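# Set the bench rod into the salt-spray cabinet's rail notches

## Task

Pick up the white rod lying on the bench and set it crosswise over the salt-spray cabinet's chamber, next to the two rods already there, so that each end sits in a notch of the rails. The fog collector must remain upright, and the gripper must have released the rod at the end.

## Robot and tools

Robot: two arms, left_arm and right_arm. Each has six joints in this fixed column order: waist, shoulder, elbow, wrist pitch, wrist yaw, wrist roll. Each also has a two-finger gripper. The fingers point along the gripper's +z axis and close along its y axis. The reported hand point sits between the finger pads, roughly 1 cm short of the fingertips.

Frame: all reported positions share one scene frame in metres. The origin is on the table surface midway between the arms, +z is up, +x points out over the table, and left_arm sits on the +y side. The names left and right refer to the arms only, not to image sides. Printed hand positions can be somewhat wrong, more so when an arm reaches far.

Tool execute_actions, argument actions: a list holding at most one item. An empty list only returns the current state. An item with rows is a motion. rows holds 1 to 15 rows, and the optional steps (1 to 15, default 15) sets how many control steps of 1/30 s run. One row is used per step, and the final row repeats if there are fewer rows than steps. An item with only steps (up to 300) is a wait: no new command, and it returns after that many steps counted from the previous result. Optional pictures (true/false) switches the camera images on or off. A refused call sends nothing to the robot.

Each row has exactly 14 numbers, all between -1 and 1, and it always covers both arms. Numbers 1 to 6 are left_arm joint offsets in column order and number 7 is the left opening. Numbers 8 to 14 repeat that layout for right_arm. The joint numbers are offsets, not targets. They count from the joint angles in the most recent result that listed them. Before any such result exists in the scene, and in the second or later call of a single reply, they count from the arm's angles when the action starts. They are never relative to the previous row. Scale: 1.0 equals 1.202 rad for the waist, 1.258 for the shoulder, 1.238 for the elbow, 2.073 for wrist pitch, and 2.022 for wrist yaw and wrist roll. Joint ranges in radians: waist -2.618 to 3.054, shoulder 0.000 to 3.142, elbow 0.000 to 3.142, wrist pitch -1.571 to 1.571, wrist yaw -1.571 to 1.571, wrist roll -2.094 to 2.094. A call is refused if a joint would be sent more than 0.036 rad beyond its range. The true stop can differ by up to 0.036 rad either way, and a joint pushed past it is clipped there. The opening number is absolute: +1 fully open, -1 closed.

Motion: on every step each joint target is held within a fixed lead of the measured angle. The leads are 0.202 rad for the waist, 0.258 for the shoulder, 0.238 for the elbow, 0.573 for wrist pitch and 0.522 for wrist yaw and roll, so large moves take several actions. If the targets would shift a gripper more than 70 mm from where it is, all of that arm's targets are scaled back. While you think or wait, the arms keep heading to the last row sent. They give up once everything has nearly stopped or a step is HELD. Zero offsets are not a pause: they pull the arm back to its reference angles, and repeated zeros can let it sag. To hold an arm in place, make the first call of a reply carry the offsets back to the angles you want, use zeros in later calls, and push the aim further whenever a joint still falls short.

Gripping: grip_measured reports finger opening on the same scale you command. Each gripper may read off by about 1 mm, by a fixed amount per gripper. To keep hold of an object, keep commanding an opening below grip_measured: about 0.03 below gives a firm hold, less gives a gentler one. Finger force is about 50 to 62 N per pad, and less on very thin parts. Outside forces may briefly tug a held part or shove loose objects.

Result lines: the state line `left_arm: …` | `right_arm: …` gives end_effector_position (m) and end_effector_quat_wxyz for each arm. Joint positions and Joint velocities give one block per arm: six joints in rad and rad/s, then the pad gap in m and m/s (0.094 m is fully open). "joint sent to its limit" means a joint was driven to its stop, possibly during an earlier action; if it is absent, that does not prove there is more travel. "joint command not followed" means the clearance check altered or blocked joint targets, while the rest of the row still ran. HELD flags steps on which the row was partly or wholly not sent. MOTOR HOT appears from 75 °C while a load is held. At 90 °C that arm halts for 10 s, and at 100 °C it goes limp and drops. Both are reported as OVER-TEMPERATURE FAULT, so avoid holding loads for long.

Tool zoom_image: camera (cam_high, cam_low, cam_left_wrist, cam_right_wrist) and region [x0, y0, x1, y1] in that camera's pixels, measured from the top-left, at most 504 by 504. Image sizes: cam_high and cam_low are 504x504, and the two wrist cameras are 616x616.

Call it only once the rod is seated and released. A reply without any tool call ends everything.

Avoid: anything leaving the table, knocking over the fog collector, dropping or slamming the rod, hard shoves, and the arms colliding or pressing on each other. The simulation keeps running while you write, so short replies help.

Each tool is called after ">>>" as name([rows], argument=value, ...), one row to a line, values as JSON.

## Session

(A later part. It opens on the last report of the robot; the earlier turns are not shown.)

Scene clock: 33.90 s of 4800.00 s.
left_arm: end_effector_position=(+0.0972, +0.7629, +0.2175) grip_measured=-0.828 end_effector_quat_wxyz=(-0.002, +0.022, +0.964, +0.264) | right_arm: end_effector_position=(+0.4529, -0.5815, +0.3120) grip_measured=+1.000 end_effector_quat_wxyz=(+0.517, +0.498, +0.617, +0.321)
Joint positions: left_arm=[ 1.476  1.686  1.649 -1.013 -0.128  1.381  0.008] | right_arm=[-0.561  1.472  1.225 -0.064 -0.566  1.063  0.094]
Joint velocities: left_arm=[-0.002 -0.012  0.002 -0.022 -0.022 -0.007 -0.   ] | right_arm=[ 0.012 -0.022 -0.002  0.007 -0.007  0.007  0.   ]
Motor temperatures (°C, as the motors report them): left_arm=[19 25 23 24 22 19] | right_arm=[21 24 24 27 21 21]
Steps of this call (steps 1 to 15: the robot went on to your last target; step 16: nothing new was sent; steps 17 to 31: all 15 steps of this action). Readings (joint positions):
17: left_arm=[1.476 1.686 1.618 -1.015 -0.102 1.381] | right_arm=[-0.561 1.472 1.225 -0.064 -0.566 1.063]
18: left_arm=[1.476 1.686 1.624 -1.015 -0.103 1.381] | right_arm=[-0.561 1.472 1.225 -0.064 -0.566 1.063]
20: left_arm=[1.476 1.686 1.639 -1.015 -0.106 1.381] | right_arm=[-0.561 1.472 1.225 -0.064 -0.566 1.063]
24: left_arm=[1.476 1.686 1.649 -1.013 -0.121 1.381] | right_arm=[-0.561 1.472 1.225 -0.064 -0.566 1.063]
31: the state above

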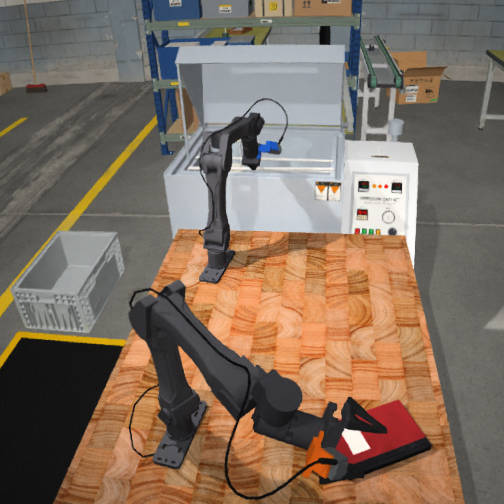

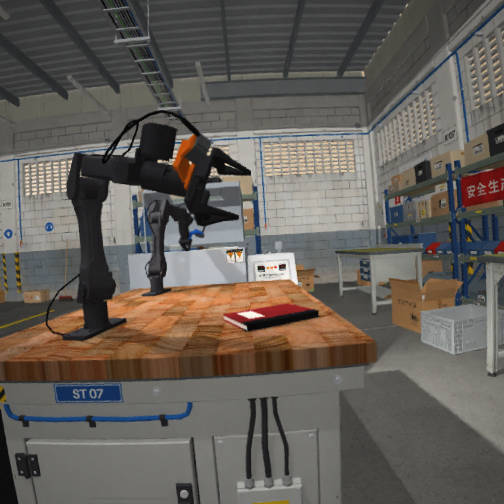

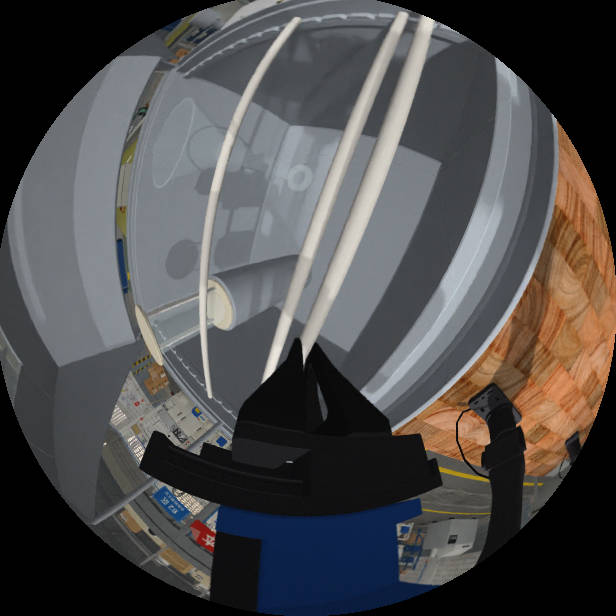

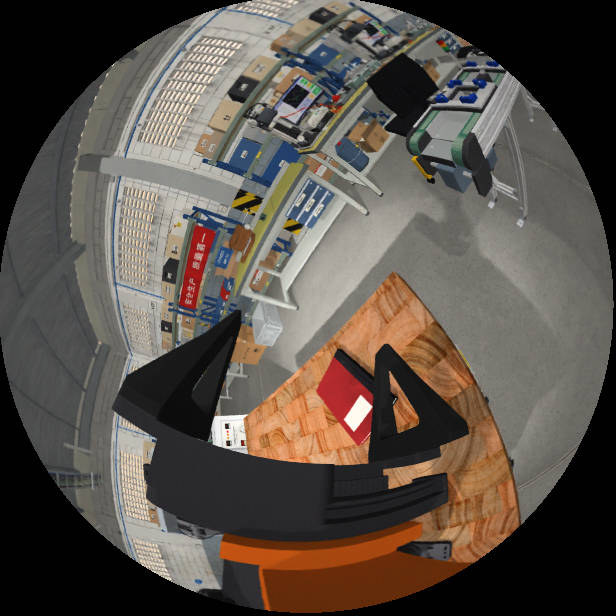

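>>> execute_actions([
  {"rows":[[-0.012,0,-0.02,0,-0.02,0,-0.87,0,0,0,0,0,0,1],[-0.012,0,-0.02,0,-0.02,0,-0.87,0,0,0,0,0,0,1],[-0.012,0,-0.02,0,-0.02,0,-0.87,0,0,0,0,0,0,1],[-0.012,0,-0.02,0,-0.02,0,-0.87,0,0,0,0,0,0,1],[-0.012,0,-0.03,0,-0.02,0,-0.87,0,0,0,0,0,0,1],[-0.012,0,-0.042,0.004,-0.02,0,-0.87,0,0,0,0,0,0,1]],"steps":15},
])

>>> zoom_image(camera="cam_high", region=[160,120,360,200])

>>> zoom_image(camera="cam_left_wrist", region=[300,0,500,120])

Scene clock: 35.37 s of 4800.00 s.
left_arm: end_effector_position=(+0.0968, +0.7628, +0.2133) grip_measured=-0.828 end_effector_quat_wxyz=(-0.009, +0.022, +0.964, +0.264) | right_arm: end_effector_position=(+0.4529, -0.5815, +0.3120) grip_measured=+1.000 end_effector_quat_wxyz=(+0.517, +0.498, +0.617, +0.321)
Joint positions: left_arm=[ 1.47   1.686  1.633 -1.001 -0.143  1.379  0.008] | right_arm=[-0.561  1.472  1.225 -0.064 -0.566  1.063  0.094]
Joint velocities: left_arm=[-0.007 -0.007 -0.002 -0.037  0.051 -0.037 -0.   ] | right_arm=[-0.002  0.012  0.002 -0.037 -0.037  0.037  0.   ]
Motor temperatures (°C, as the motors report them): left_arm=[19 25 23 24 22 19] | right_arm=[21 24 24 27 21 21]
Steps of this call (steps 1 to 15: the robot went on to your last target; steps 16 to 29: nothing new was sent; steps 30 to 44: all 15 steps of this action). Readings (joint positions):
30: left_arm=[1.475 1.686 1.649 -1.013 -0.131 1.381] | right_arm=[-0.561 1.472 1.225 -0.064 -0.566 1.063]
31: left_arm=[1.474 1.686 1.649 -1.013 -0.134 1.381] | right_arm=[-0.561 1.472 1.225 -0.064 -0.566 1.063]
33: left_arm=[1.472 1.686 1.649 -1.013 -0.139 1.381] | right_arm=[-0.561 1.472 1.225 -0.064 -0.566 1.063]
37: left_arm=[1.471 1.686 1.633 -1.003 -0.143 1.380] | right_arm=[-0.561 1.472 1.225 -0.064 -0.566 1.063]
44: the state above

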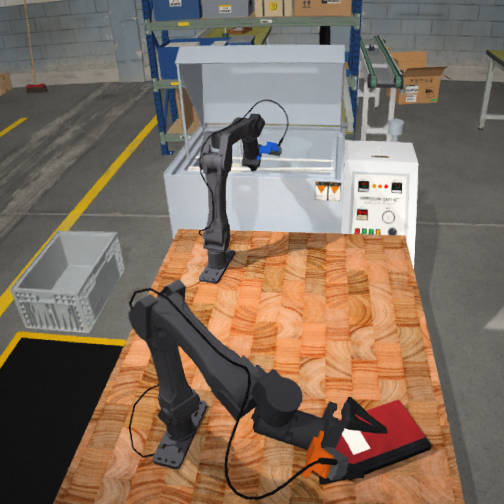

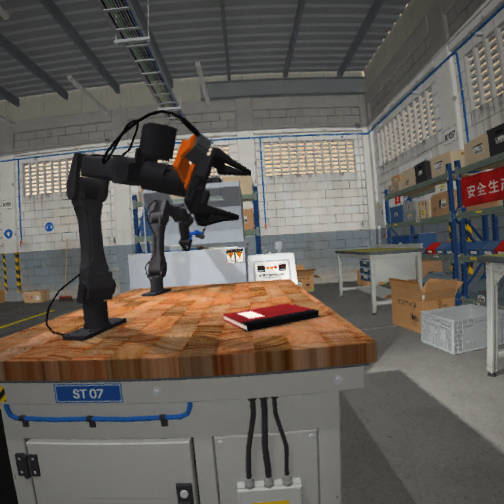

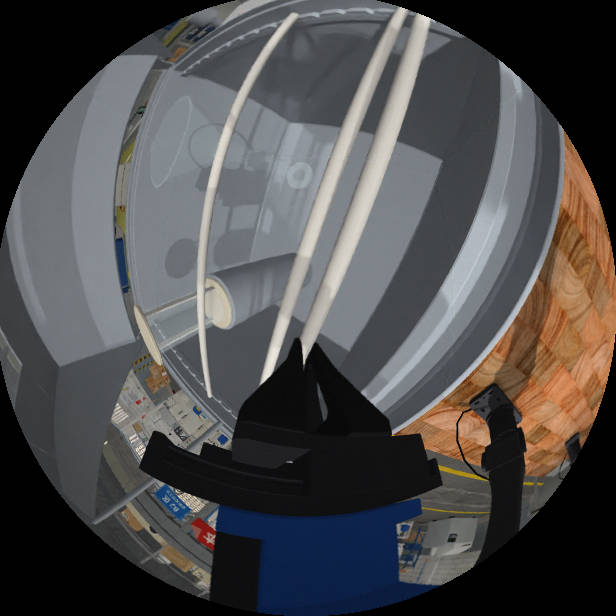

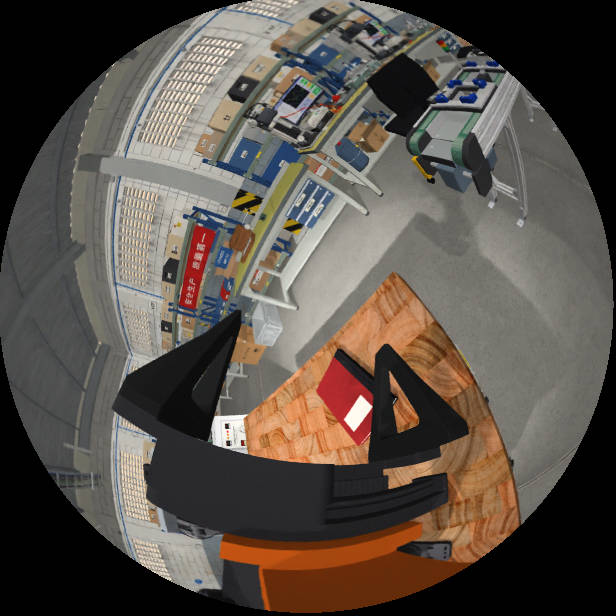

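Region (160, 120, 360, 200) of cam_high's 504x504 image, scaled by 2.520, with more detail than that image has; it fills the top 202 rows of this view, and the rest is white.

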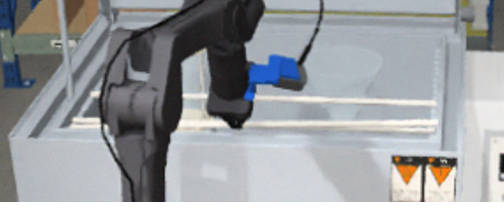

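Region (300, 0, 500, 120) of cam_left_wrist's 616x616 image, scaled by 2.520, with more detail than that image has; it fills the top 302 rows of this view, and the rest is white.

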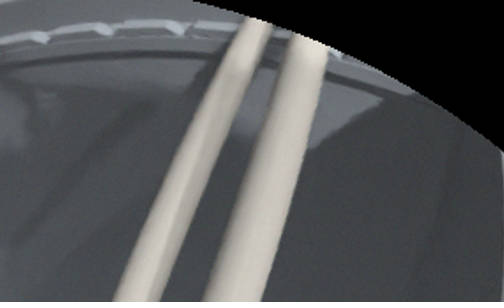

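>>> execute_actions([
  {"rows":[[0.022,0,-0.01,-0.015,-0.012,0.01,-0.87,0,0,0,0,0,0,1]],"steps":15},
])

>>> zoom_image(camera="cam_high", region=[280,140,360,190])

>>> zoom_image(camera="cam_high", region=[160,140,240,190])

Scene clock: 36.63 s of 4800.00 s.
left_arm: end_effector_position=(+0.0909, +0.7617, +0.2120) grip_measured=-0.828 end_effector_quat_wxyz=(-0.012, +0.021, +0.966, +0.259) | right_arm: end_effector_position=(+0.4529, -0.5815, +0.3120) grip_measured=+1.000 end_effector_quat_wxyz=(+0.517, +0.498, +0.617, +0.321)
Joint positions: left_arm=[ 1.484  1.686  1.633 -1.012 -0.142  1.389  0.008] | right_arm=[-0.561  1.472  1.225 -0.064 -0.566  1.063  0.094]
Joint velocities: left_arm=[-0.017 -0.002 -0.002 -0.037  0.007 -0.022 -0.   ] | right_arm=[-0.007  0.007  0.012 -0.037  0.007 -0.051  0.   ]
Motor temperatures (°C, as the motors report them): left_arm=[19 25 23 24 22 19] | right_arm=[21 24 24 27 21 21]
Steps of this call (steps 1 to 15: the robot went on to your last target; steps 16 to 23: nothing new was sent; steps 24 to 38: all 15 steps of this action). Readings (joint positions):
24: left_arm=[1.471 1.686 1.633 -1.001 -0.143 1.380] | right_arm=[-0.561 1.472 1.225 -0.064 -0.566 1.063]
25: left_arm=[1.473 1.686 1.633 -1.001 -0.142 1.381] | right_arm=[-0.561 1.472 1.225 -0.064 -0.566 1.063]
27: left_arm=[1.477 1.686 1.633 -1.001 -0.140 1.382] | right_arm=[-0.561 1.472 1.225 -0.064 -0.566 1.063]
31: left_arm=[1.483 1.686 1.633 -1.009 -0.143 1.387] | right_arm=[-0.561 1.472 1.225 -0.064 -0.566 1.063]
38: the state above

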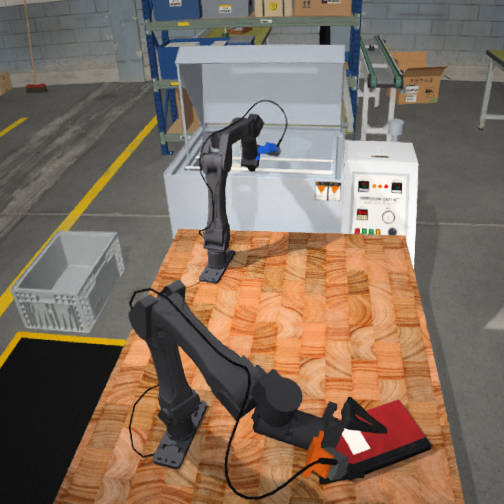

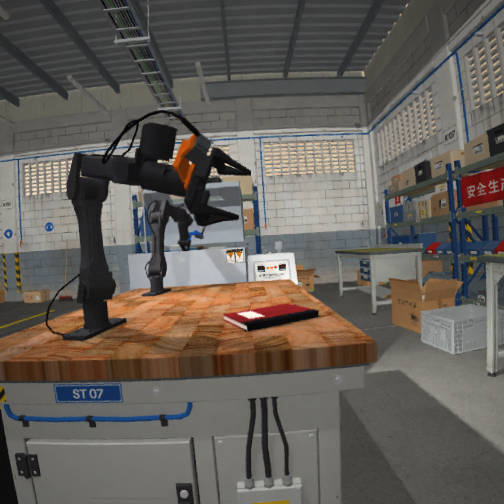

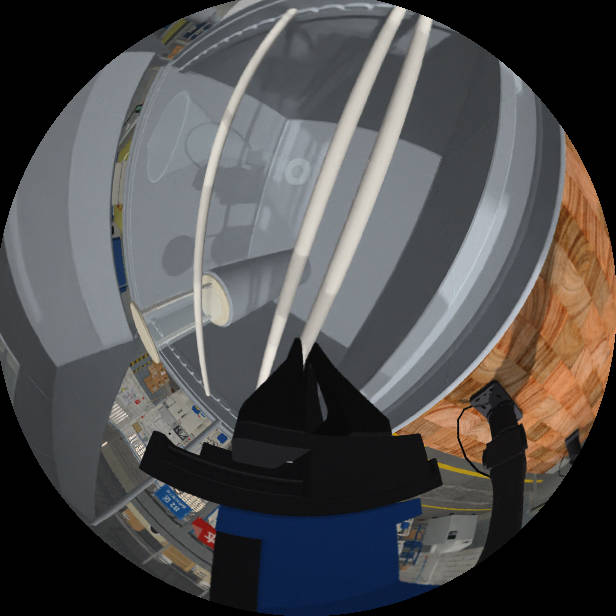

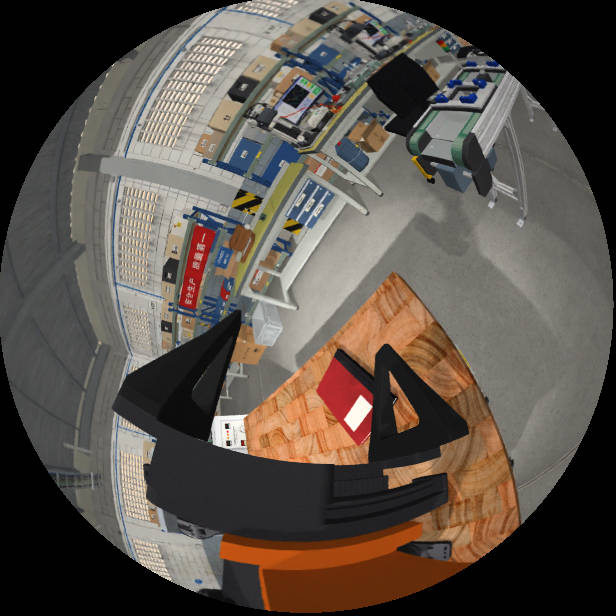

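Region (280, 140, 360, 190) of cam_high's 504x504 image, scaled by 6.300, with more detail than that image has; it fills the top 315 rows of this view, and the rest is white.

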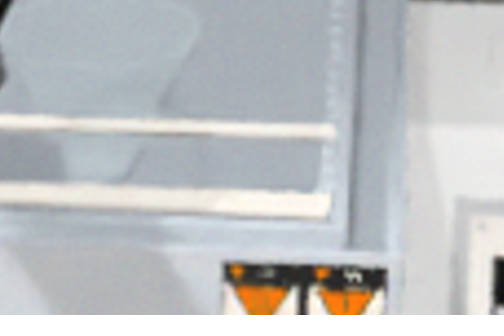

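Region (160, 140, 240, 190) of cam_high's 504x504 image, scaled by 6.300, with more detail than that image has; it fills the top 315 rows of this view, and the rest is white.

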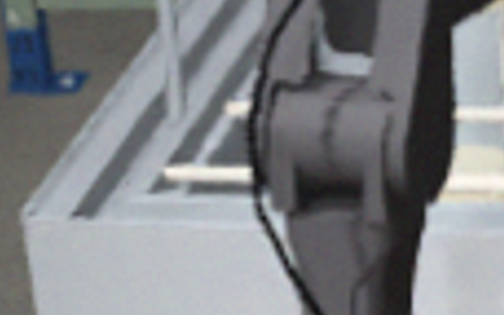

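>>> execute_actions([
  {"rows":[[-0.016,0,0,0,0,0,-0.87,0,0,0,0,0,0,1],[-0.016,0,0,0,0,0,-0.87,0,0,0,0,0,0,1],[-0.016,0,0,0,0,0,-0.87,0,0,0,0,0,0,1],[-0.016,0,0,0,0,0,-0.87,0,0,0,0,0,0,1],[-0.016,0,-0.035,0.005,0,0,-0.87,0,0,0,0,0,0,1]],"steps":15},
])

>>> zoom_image(camera="cam_high", region=[160,120,360,200])

Scene clock: 37.97 s of 4800.00 s.
left_arm: end_effector_position=(+0.0940, +0.7588, +0.2040) grip_measured=-0.828 end_effector_quat_wxyz=(-0.013, +0.026, +0.967, +0.251) | right_arm: end_effector_position=(+0.4529, -0.5815, +0.3120) grip_measured=+1.000 end_effector_quat_wxyz=(+0.517, +0.498, +0.617, +0.321)
Joint positions: left_arm=[ 1.475  1.686  1.608 -1.002 -0.142  1.389  0.008] | right_arm=[-0.561  1.472  1.225 -0.064 -0.566  1.063  0.094]
Joint velocities: left_arm=[-0.002 -0.002  0.007  0.081 -0.037 -0.007 -0.002] | right_arm=[ 0.002  0.012 -0.002 -0.007 -0.022 -0.007  0.   ]
Motor temperatures (°C, as the motors report them): left_arm=[19 25 23 24 22 19] | right_arm=[21 24 24 27 21 21]
Steps of this call (steps 1 to 15: the robot went on to your last target; steps 16 to 25: nothing new was sent; steps 26 to 40: all 15 steps of this action). Readings (joint positions):
26: left_arm=[1.482 1.686 1.633 -1.012 -0.142 1.389] | right_arm=[-0.561 1.472 1.225 -0.064 -0.566 1.063]
27: left_arm=[1.481 1.686 1.633 -1.012 -0.142 1.389] | right_arm=[-0.561 1.472 1.225 -0.064 -0.566 1.063]
29: left_arm=[1.477 1.686 1.633 -1.012 -0.142 1.389] | right_arm=[-0.561 1.472 1.225 -0.064 -0.566 1.063]
33: left_arm=[1.475 1.686 1.611 -1.006 -0.142 1.389] | right_arm=[-0.561 1.472 1.225 -0.064 -0.566 1.063]
40: the state above

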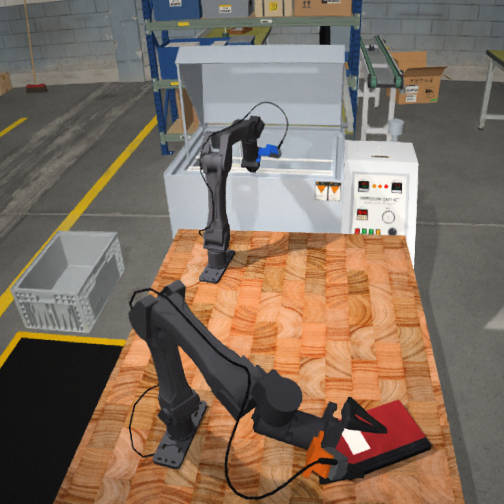

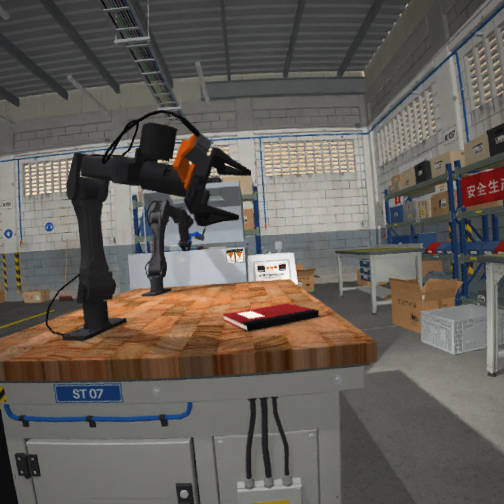

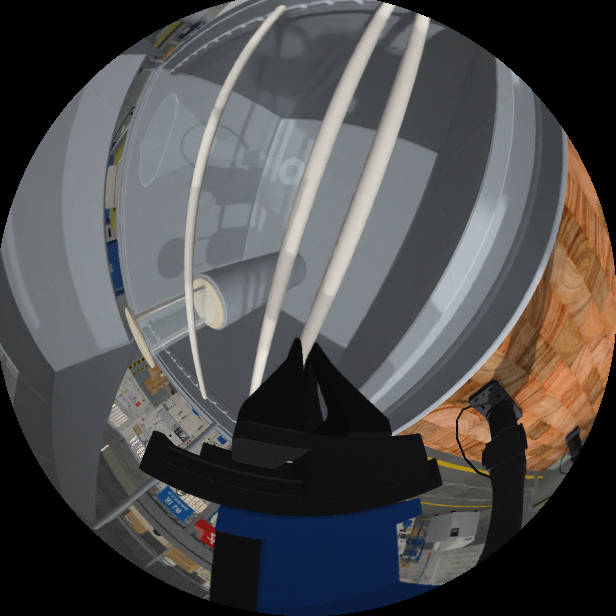

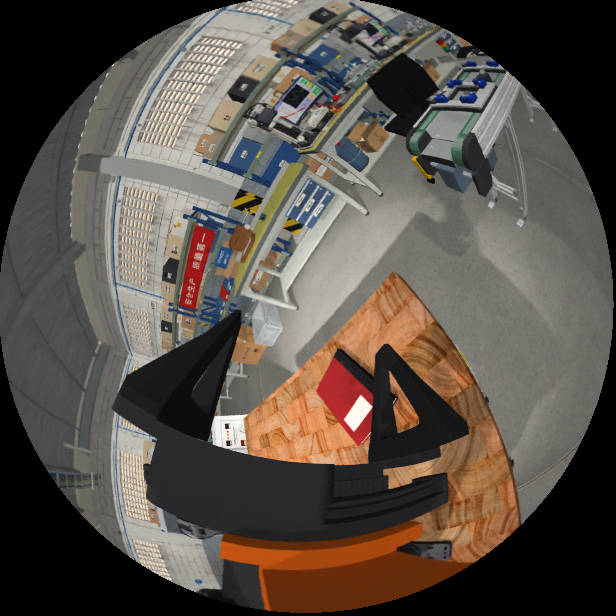

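Region (160, 120, 360, 200) of cam_high's 504x504 image, scaled by 2.520, with more detail than that image has; it fills the top 202 rows of this view, and the rest is white.

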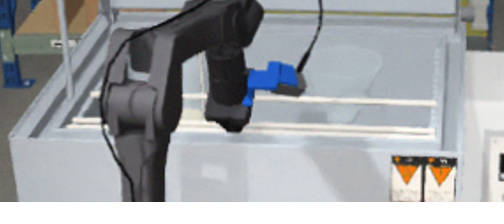

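>>> execute_actions(actions=[])

>>> execute_actions([
  {"rows":[[0,0,-0.03,0,0,0,-0.87,0,0,0,0,0,0,1]],"steps":12},
])

>>> execute_actions([
  {"rows":[[0,0,0,0,0,0,-0.45,0,0,0,0,0,0,1]],"steps":12},
])

Scene clock: 51.07 s of 4800.00 s.
left_arm: end_effector_position=(+0.0940, +0.7588, +0.2040) grip_measured=-0.828 end_effector_quat_wxyz=(-0.013, +0.026, +0.967, +0.251) | right_arm: end_effector_position=(+0.4529, -0.5815, +0.3120) grip_measured=+1.000 end_effector_quat_wxyz=(+0.517, +0.498, +0.617, +0.321)
Joint positions: left_arm=[ 1.475  1.686  1.608 -1.002 -0.142  1.389  0.008] | right_arm=[-0.561  1.472  1.225 -0.064 -0.566  1.063  0.094]
Joint velocities: left_arm=[ 0.007  0.002  0.002 -0.022 -0.066 -0.066 -0.001] | right_arm=[ 0.002  0.002  0.007 -0.022 -0.051  0.051  0.   ]
Motor temperatures (°C, as the motors report them): left_arm=[19 25 23 24 22 19] | right_arm=[21 24 24 28 21 21]
Steps of this call (steps 1 to 15: the robot went on to your last target; steps 16 to 90: nothing new was sent; then 10.10 s passed at rest). Readings (joint positions):
1: left_arm=[1.475 1.686 1.608 -1.002 -0.142 1.389] | right_arm=[-0.561 1.472 1.225 -0.064 -0.566 1.063]
2: left_arm=[1.475 1.686 1.608 -1.002 -0.142 1.389] | right_arm=[-0.561 1.472 1.225 -0.064 -0.566 1.063]
4: left_arm=[1.475 1.686 1.608 -1.002 -0.142 1.389] | right_arm=[-0.561 1.472 1.225 -0.064 -0.566 1.063]
8: left_arm=[1.475 1.686 1.608 -1.002 -0.142 1.389] | right_arm=[-0.561 1.472 1.225 -0.064 -0.566 1.063]
90: the state above
All arms were judged still, so your last target was given up. Only a new action makes them travel on or press farther. Fingers that are still opening or closing keep moving.

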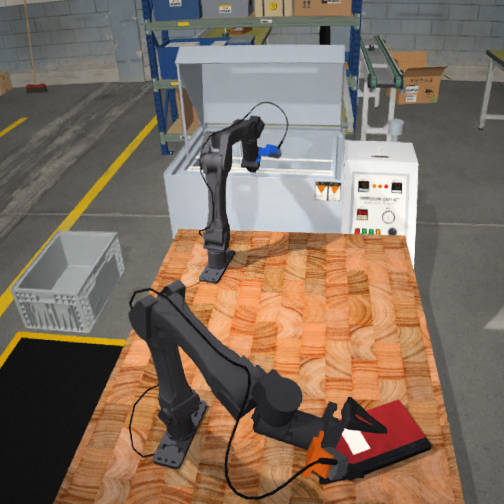

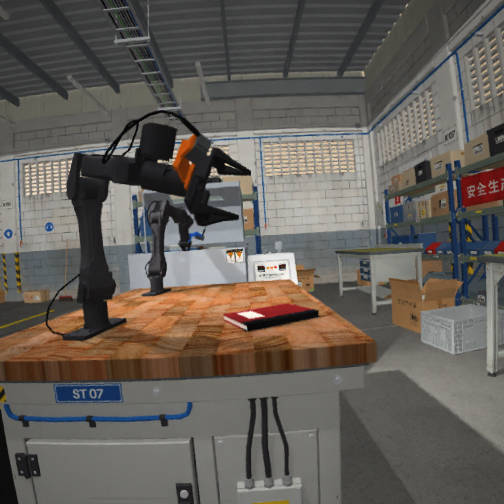

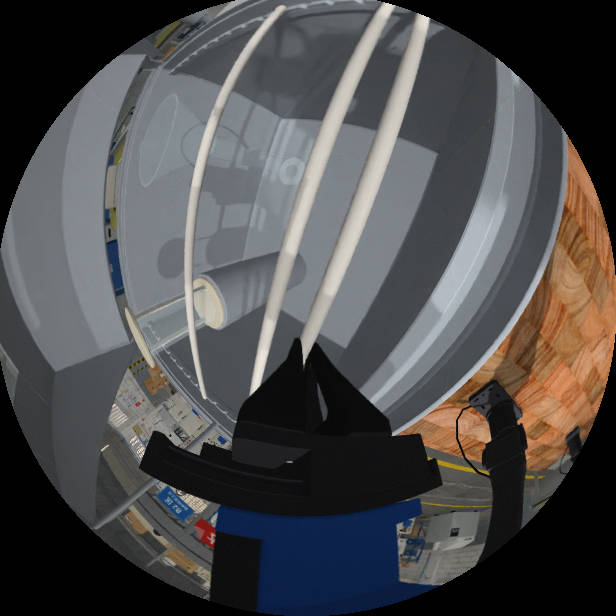

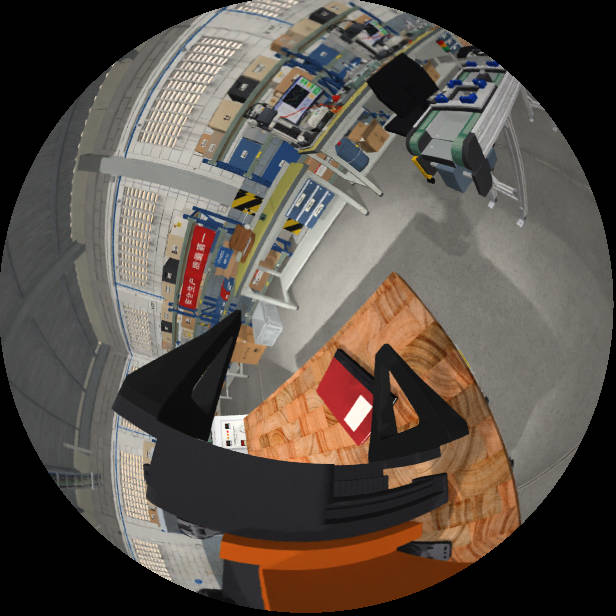

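Scene clock: 51.47 s of 4800.00 s.
left_arm: end_effector_position=(+0.0942, +0.7594, +0.2033) grip_measured=-0.828 end_effector_quat_wxyz=(-0.012, +0.026, +0.967, +0.253) | right_arm: end_effector_position=(+0.4529, -0.5815, +0.3120) grip_measured=+1.000 end_effector_quat_wxyz=(+0.517, +0.498, +0.617, +0.321)
Joint positions: left_arm=[ 1.475  1.686  1.605 -0.996 -0.142  1.389  0.008] | right_arm=[-0.561  1.472  1.225 -0.064 -0.566  1.063  0.094]
Joint velocities: left_arm=[-0.017 -0.012  0.002  0.081 -0.022 -0.037  0.001] | right_arm=[ 0.007 -0.002 -0.002 -0.007 -0.022  0.051  0.   ]
Motor temperatures (°C, as the motors report them): left_arm=[19 25 23 24 22 19] | right_arm=[21 24 24 28 21 21]
Steps of this call (steps 1 to 12: all 12 steps of this action). Readings (joint positions):
1: left_arm=[1.475 1.686 1.606 -1.001 -0.142 1.389] | right_arm=[-0.561 1.472 1.225 -0.064 -0.566 1.063]
2: left_arm=[1.475 1.686 1.605 -0.999 -0.142 1.389] | right_arm=[-0.561 1.472 1.225 -0.064 -0.566 1.063]
4: left_arm=[1.475 1.686 1.605 -0.997 -0.142 1.389] | right_arm=[-0.561 1.472 1.225 -0.064 -0.566 1.063]
8: left_arm=[1.475 1.686 1.605 -0.996 -0.142 1.389] | right_arm=[-0.561 1.472 1.225 -0.064 -0.566 1.063]
12: the state above

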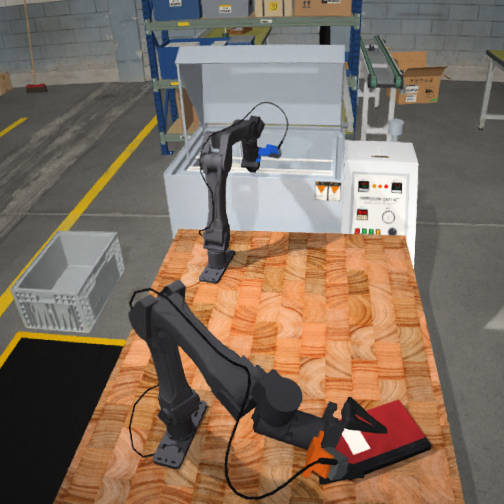

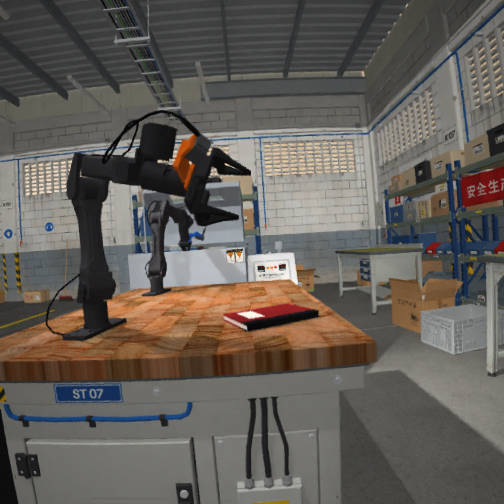

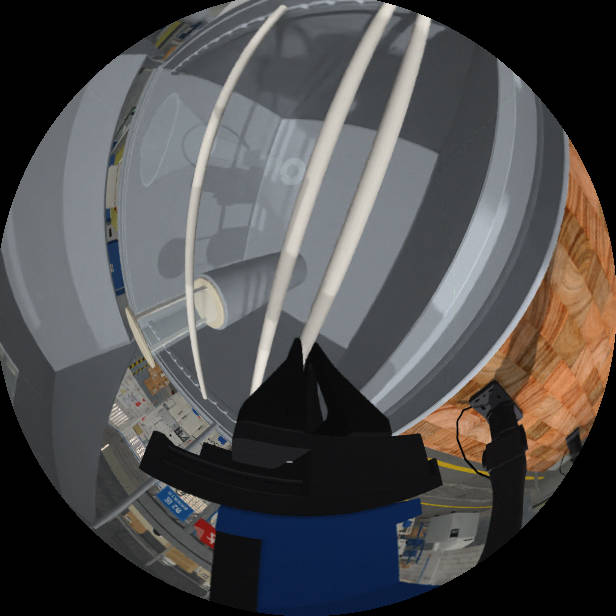

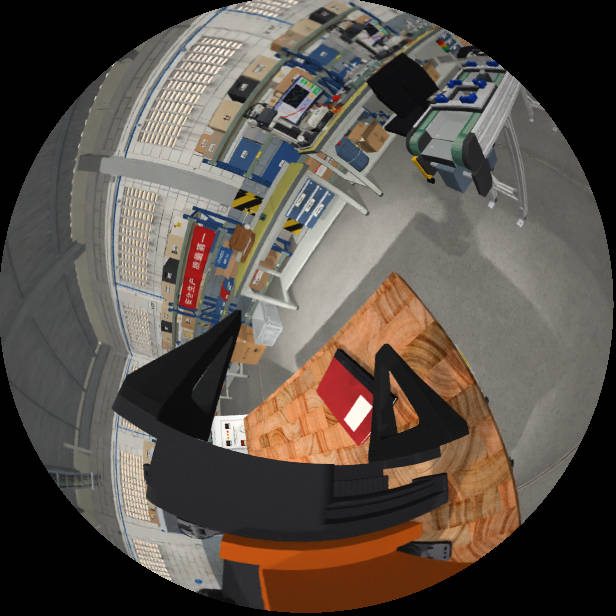

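Scene clock: 51.87 s of 4800.00 s.
left_arm: end_effector_position=(+0.0942, +0.7596, +0.2034) grip_measured=-0.452 end_effector_quat_wxyz=(-0.012, +0.026, +0.967, +0.253) | right_arm: end_effector_position=(+0.4529, -0.5815, +0.3120) grip_measured=+1.000 end_effector_quat_wxyz=(+0.517, +0.498, +0.617, +0.321)
Joint positions: left_arm=[ 1.475  1.686  1.605 -0.996 -0.142  1.389  0.026] | right_arm=[-0.561  1.472  1.225 -0.064 -0.566  1.063  0.094]
Joint velocities: left_arm=[-0.012 -0.002 -0.012  0.007 -0.007  0.022 -0.001] | right_arm=[ 0.012  0.007 -0.002 -0.037 -0.022 -0.022  0.   ]
Motor temperatures (°C, as the motors report them): left_arm=[19 25 23 24 22 19] | right_arm=[21 24 24 28 21 21]
Steps of this call (steps 1 to 12: all 12 steps of this action). Readings (joint positions):
1: left_arm=[1.475 1.686 1.605 -0.996 -0.142 1.389] | right_arm=[-0.561 1.472 1.225 -0.064 -0.566 1.063]
2: left_arm=[1.475 1.686 1.605 -0.996 -0.142 1.389] | right_arm=[-0.561 1.472 1.225 -0.064 -0.566 1.063]
4: left_arm=[1.475 1.686 1.605 -0.996 -0.142 1.389] | right_arm=[-0.561 1.472 1.225 -0.064 -0.566 1.063]
8: left_arm=[1.475 1.686 1.605 -0.996 -0.142 1.389] | right_arm=[-0.561 1.472 1.225 -0.064 -0.566 1.063]
12: the state above

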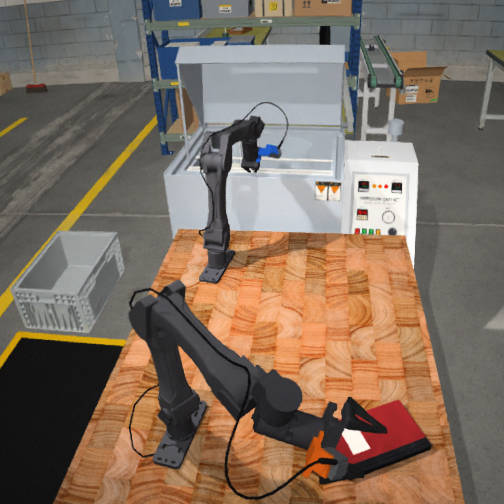

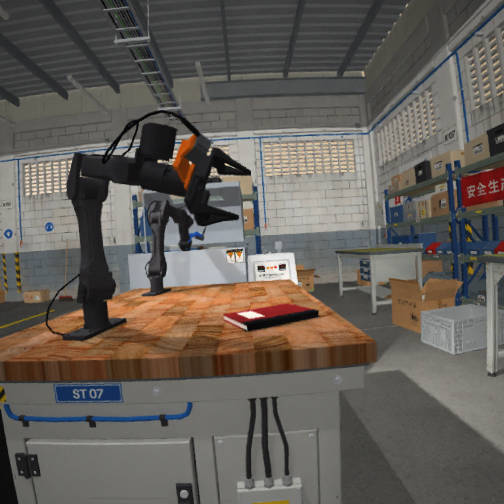

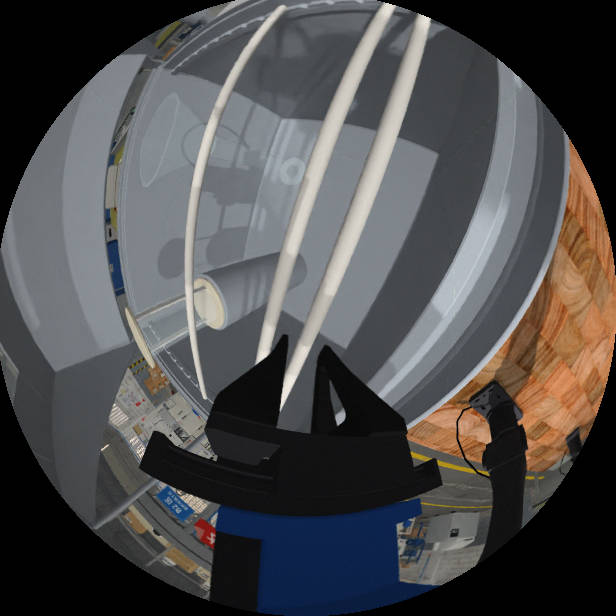

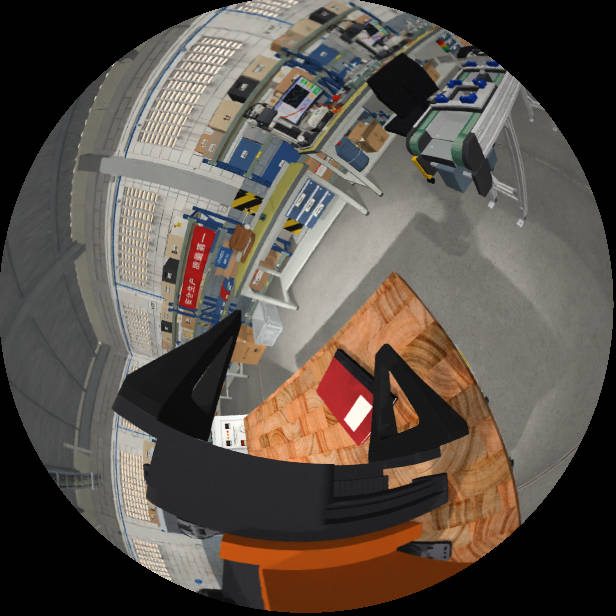

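>>> execute_actions([
  {"rows":[[0,-0.08,0.03,0,0,0,-0.45,0,0,0,0,0,0,1]],"steps":12},
], pictures=false)

>>> execute_actions([
  {"rows":[[0,0,0.22,-0.08,0,0,-0.45,0,0,0,0,0,0,1]],"steps":15},
], pictures=false)

>>> execute_actions([
  {"rows":[[0.3,0,0.05,-0.03,0,-0.4,1,0,0,0,0,0,0,1]],"steps":15},
], pictures=false)

>>> execute_actions([
  {"steps":10},
])

>>> zoom_image(camera="cam_left_wrist", region=[120,60,460,400])

Scene clock: 53.13 s of 4800.00 s.
left_arm: end_effector_position=(+0.0924, +0.7532, +0.2504) grip_measured=-0.452 end_effector_quat_wxyz=(+0.002, +0.021, +0.951, +0.310) | right_arm: end_effector_position=(+0.4529, -0.5815, +0.3120) grip_measured=+1.000 end_effector_quat_wxyz=(+0.517, +0.498, +0.617, +0.321)
Joint positions: left_arm=[ 1.475  1.588  1.626 -0.992 -0.142  1.389  0.026] | right_arm=[-0.561  1.472  1.225 -0.064 -0.566  1.063  0.094]
Joint velocities: left_arm=[-0.007 -0.007  0.002 -0.081 -0.007 -0.051  0.   ] | right_arm=[-0.002  0.007  0.002 -0.066 -0.007 -0.095  0.   ]
Motor temperatures (°C, as the motors report them): left_arm=[19 25 23 24 22 19] | right_arm=[21 24 24 28 21 21]
Steps of this call (steps 1 to 15: the robot went on to your last target; steps 16 to 26: nothing new was sent; steps 27 to 38: all 12 steps of this action). Readings (joint positions):
27: left_arm=[1.475 1.679 1.605 -0.995 -0.142 1.389] | right_arm=[-0.561 1.472 1.225 -0.064 -0.566 1.063]
28: left_arm=[1.475 1.669 1.605 -0.997 -0.142 1.389] | right_arm=[-0.561 1.472 1.225 -0.064 -0.566 1.063]
30: left_arm=[1.475 1.635 1.605 -0.997 -0.142 1.389] | right_arm=[-0.561 1.472 1.225 -0.064 -0.566 1.063]
34: left_arm=[1.475 1.591 1.623 -0.995 -0.142 1.389] | right_arm=[-0.561 1.472 1.225 -0.064 -0.566 1.063]
38: the state above

Scene clock: 53.63 s of 4800.00 s.
left_arm: end_effector_position=(+0.0913, +0.7491, +0.3346) grip_measured=-0.452 end_effector_quat_wxyz=(+0.018, +0.016, +0.928, +0.371) | right_arm: end_effector_position=(+0.4529, -0.5815, +0.3120) grip_measured=+1.000 end_effector_quat_wxyz=(+0.517, +0.498, +0.617, +0.321)
Joint positions: left_arm=[ 1.475  1.58   1.892 -1.132 -0.142  1.39   0.026] | right_arm=[-0.561  1.472  1.225 -0.064 -0.566  1.063  0.094]
Joint velocities: left_arm=[-0.002 -0.012 -0.002 -0.066  0.037 -0.022 -0.001] | right_arm=[ 0.002 -0.002  0.002 -0.022  0.037  0.007  0.   ]
Motor temperatures (°C, as the motors report them): left_arm=[19 25 23 24 22 19] | right_arm=[21 24 24 28 21 21]
Steps of this call (steps 1 to 15: all 15 steps of this action). Readings (joint positions):
1: left_arm=[1.475 1.597 1.663 -1.033 -0.142 1.389] | right_arm=[-0.561 1.472 1.225 -0.064 -0.566 1.063]
2: left_arm=[1.475 1.613 1.724 -1.076 -0.142 1.390] | right_arm=[-0.561 1.472 1.225 -0.064 -0.566 1.063]
4: left_arm=[1.475 1.618 1.824 -1.091 -0.142 1.390] | right_arm=[-0.561 1.472 1.225 -0.064 -0.566 1.063]
8: left_arm=[1.475 1.581 1.891 -1.097 -0.142 1.390] | right_arm=[-0.561 1.472 1.225 -0.064 -0.566 1.063]
15: the state above

Scene clock: 54.13 s of 4800.00 s.
left_arm: end_effector_position=(-0.0589, +0.7459, +0.3401) grip_measured=+1.000 end_effector_quat_wxyz=(+0.083, -0.486, +0.793, +0.358) | right_arm: end_effector_position=(+0.4529, -0.5815, +0.3120) grip_measured=+1.000 end_effector_quat_wxyz=(+0.517, +0.498, +0.617, +0.321)
Joint positions: left_arm=[ 1.844  1.581  1.927 -1.176 -0.151  0.629  0.094] | right_arm=[-0.561  1.472  1.225 -0.064 -0.566  1.063  0.094]
Joint velocities: left_arm=[-0.002  0.002 -0.007  0.007 -0.007 -0.256  0.   ] | right_arm=[-0.007 -0.007 -0.002 -0.007  0.022  0.007  0.   ]
Motor temperatures (°C, as the motors report them): left_arm=[19 25 23 24 22 19] | right_arm=[21 24 24 28 21 21]
Steps of this call (steps 1 to 15: all 15 steps of this action). Readings (joint positions):
1: left_arm=[1.496 1.580 1.898 -1.142 -0.127 1.313] | right_arm=[-0.561 1.472 1.225 -0.064 -0.566 1.063]
2: left_arm=[1.540 1.581 1.904 -1.150 -0.119 1.221] | right_arm=[-0.561 1.472 1.225 -0.064 -0.566 1.063]
4: left_arm=[1.668 1.581 1.916 -1.153 -0.121 1.035] | right_arm=[-0.561 1.472 1.225 -0.064 -0.566 1.063]
8: left_arm=[1.854 1.581 1.926 -1.160 -0.155 0.770] | right_arm=[-0.561 1.472 1.225 -0.064 -0.566 1.063]
15: the state above

Scene clock: 54.47 s of 4800.00 s.
left_arm: end_effector_position=(-0.0587, +0.7453, +0.3395) grip_measured=+1.000 end_effector_quat_wxyz=(+0.089, -0.499, +0.786, +0.355) | right_arm: end_effector_position=(+0.4529, -0.5815, +0.3120) grip_measured=+1.000 end_effector_quat_wxyz=(+0.517, +0.498, +0.617, +0.321)
Joint positions: left_arm=[ 1.844  1.581  1.927 -1.179 -0.15   0.596  0.094] | right_arm=[-0.561  1.472  1.225 -0.064 -0.566  1.063  0.094]
Joint velocities: left_arm=[-0.007  0.002 -0.012 -0.051  0.022  0.007  0.   ] | right_arm=[ 0.002  0.017  0.012 -0.022 -0.081 -0.037  0.   ]
Motor temperatures (°C, as the motors report them): left_arm=[19 25 23 24 22 19] | right_arm=[21 24 24 28 21 21]
Steps of this call (steps 1 to 10: the robot went on to your last target). Readings (joint positions):
1: left_arm=[1.844 1.581 1.927 -1.177 -0.151 0.621] | right_arm=[-0.561 1.472 1.225 -0.064 -0.566 1.063]
2: left_arm=[1.844 1.581 1.927 -1.178 -0.151 0.615] | right_arm=[-0.561 1.472 1.225 -0.064 -0.566 1.063]
4: left_arm=[1.844 1.581 1.927 -1.178 -0.151 0.607] | right_arm=[-0.561 1.472 1.225 -0.064 -0.566 1.063]
8: left_arm=[1.844 1.581 1.927 -1.179 -0.150 0.598] | right_arm=[-0.561 1.472 1.225 -0.064 -0.566 1.063]
10: the state above

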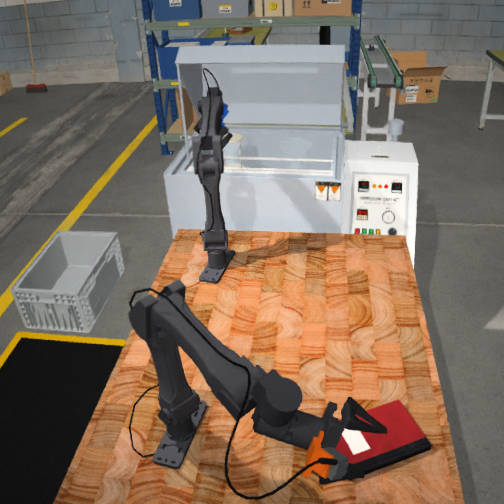

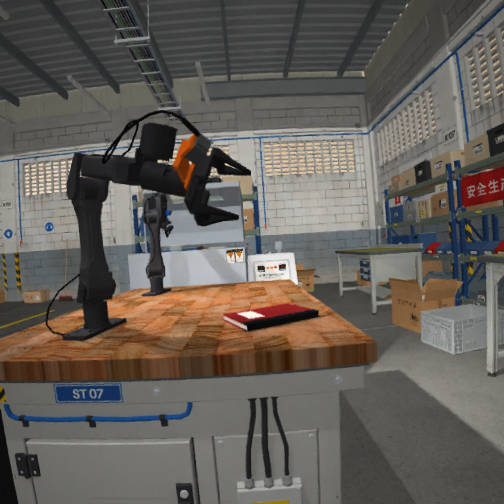

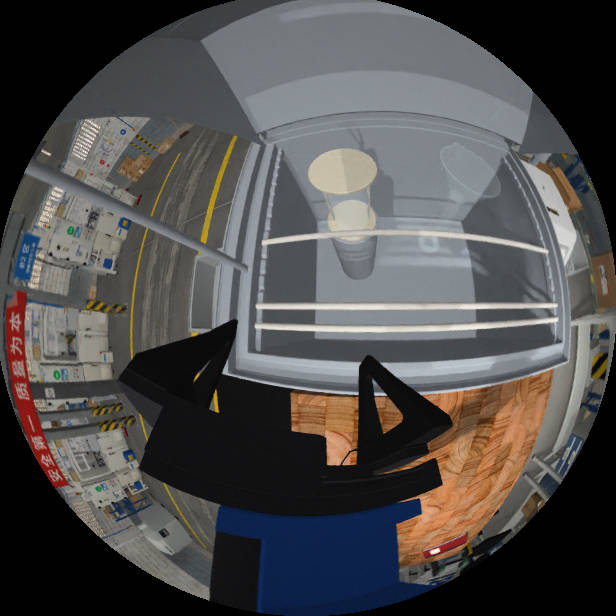

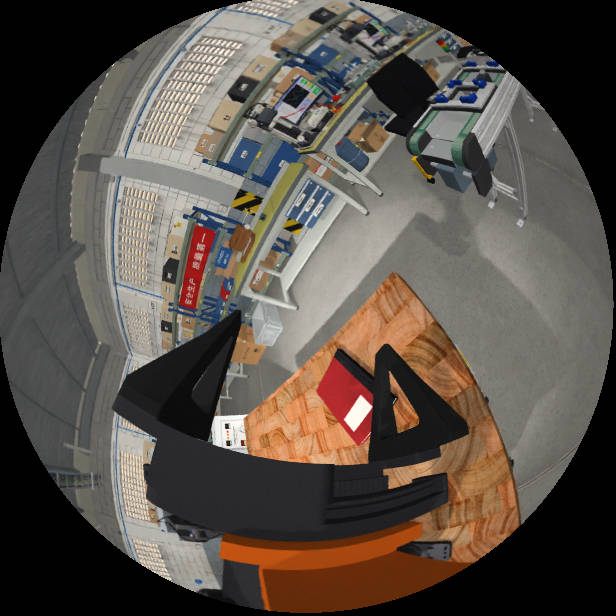

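Region (120, 60, 460, 400) of cam_left_wrist's 616x616 image, scaled by 1.482, with more detail than that image has.

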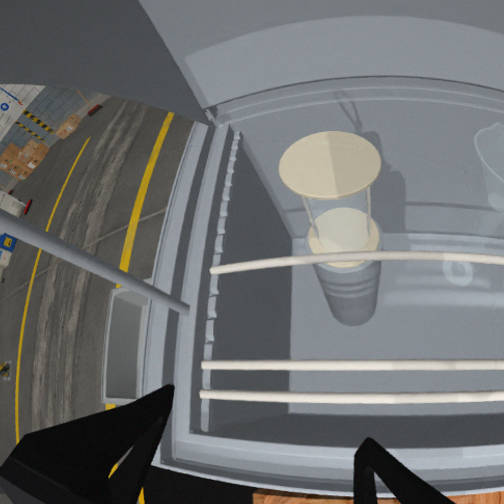

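>>> zoom_image(camera="cam_left_wrist", region=[220,230,350,360])

>>> zoom_image(camera="cam_left_wrist", region=[470,230,600,360])

Region (220, 230, 350, 360) of cam_left_wrist's 616x616 image, scaled by 3.877, with more detail than that image has.

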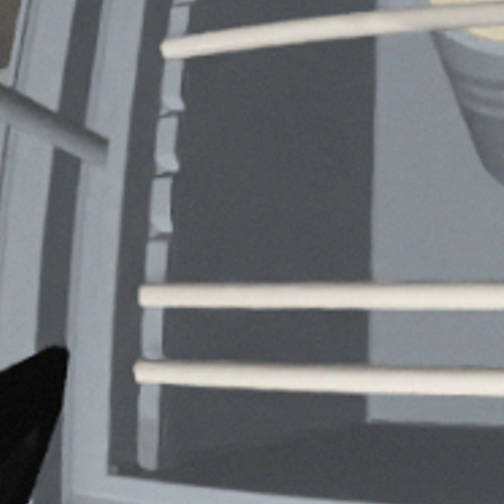

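Region (470, 230, 600, 360) of cam_left_wrist's 616x616 image, scaled by 3.877, with more detail than that image has.

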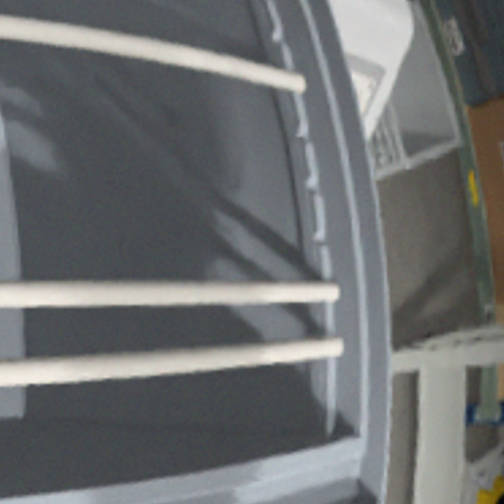

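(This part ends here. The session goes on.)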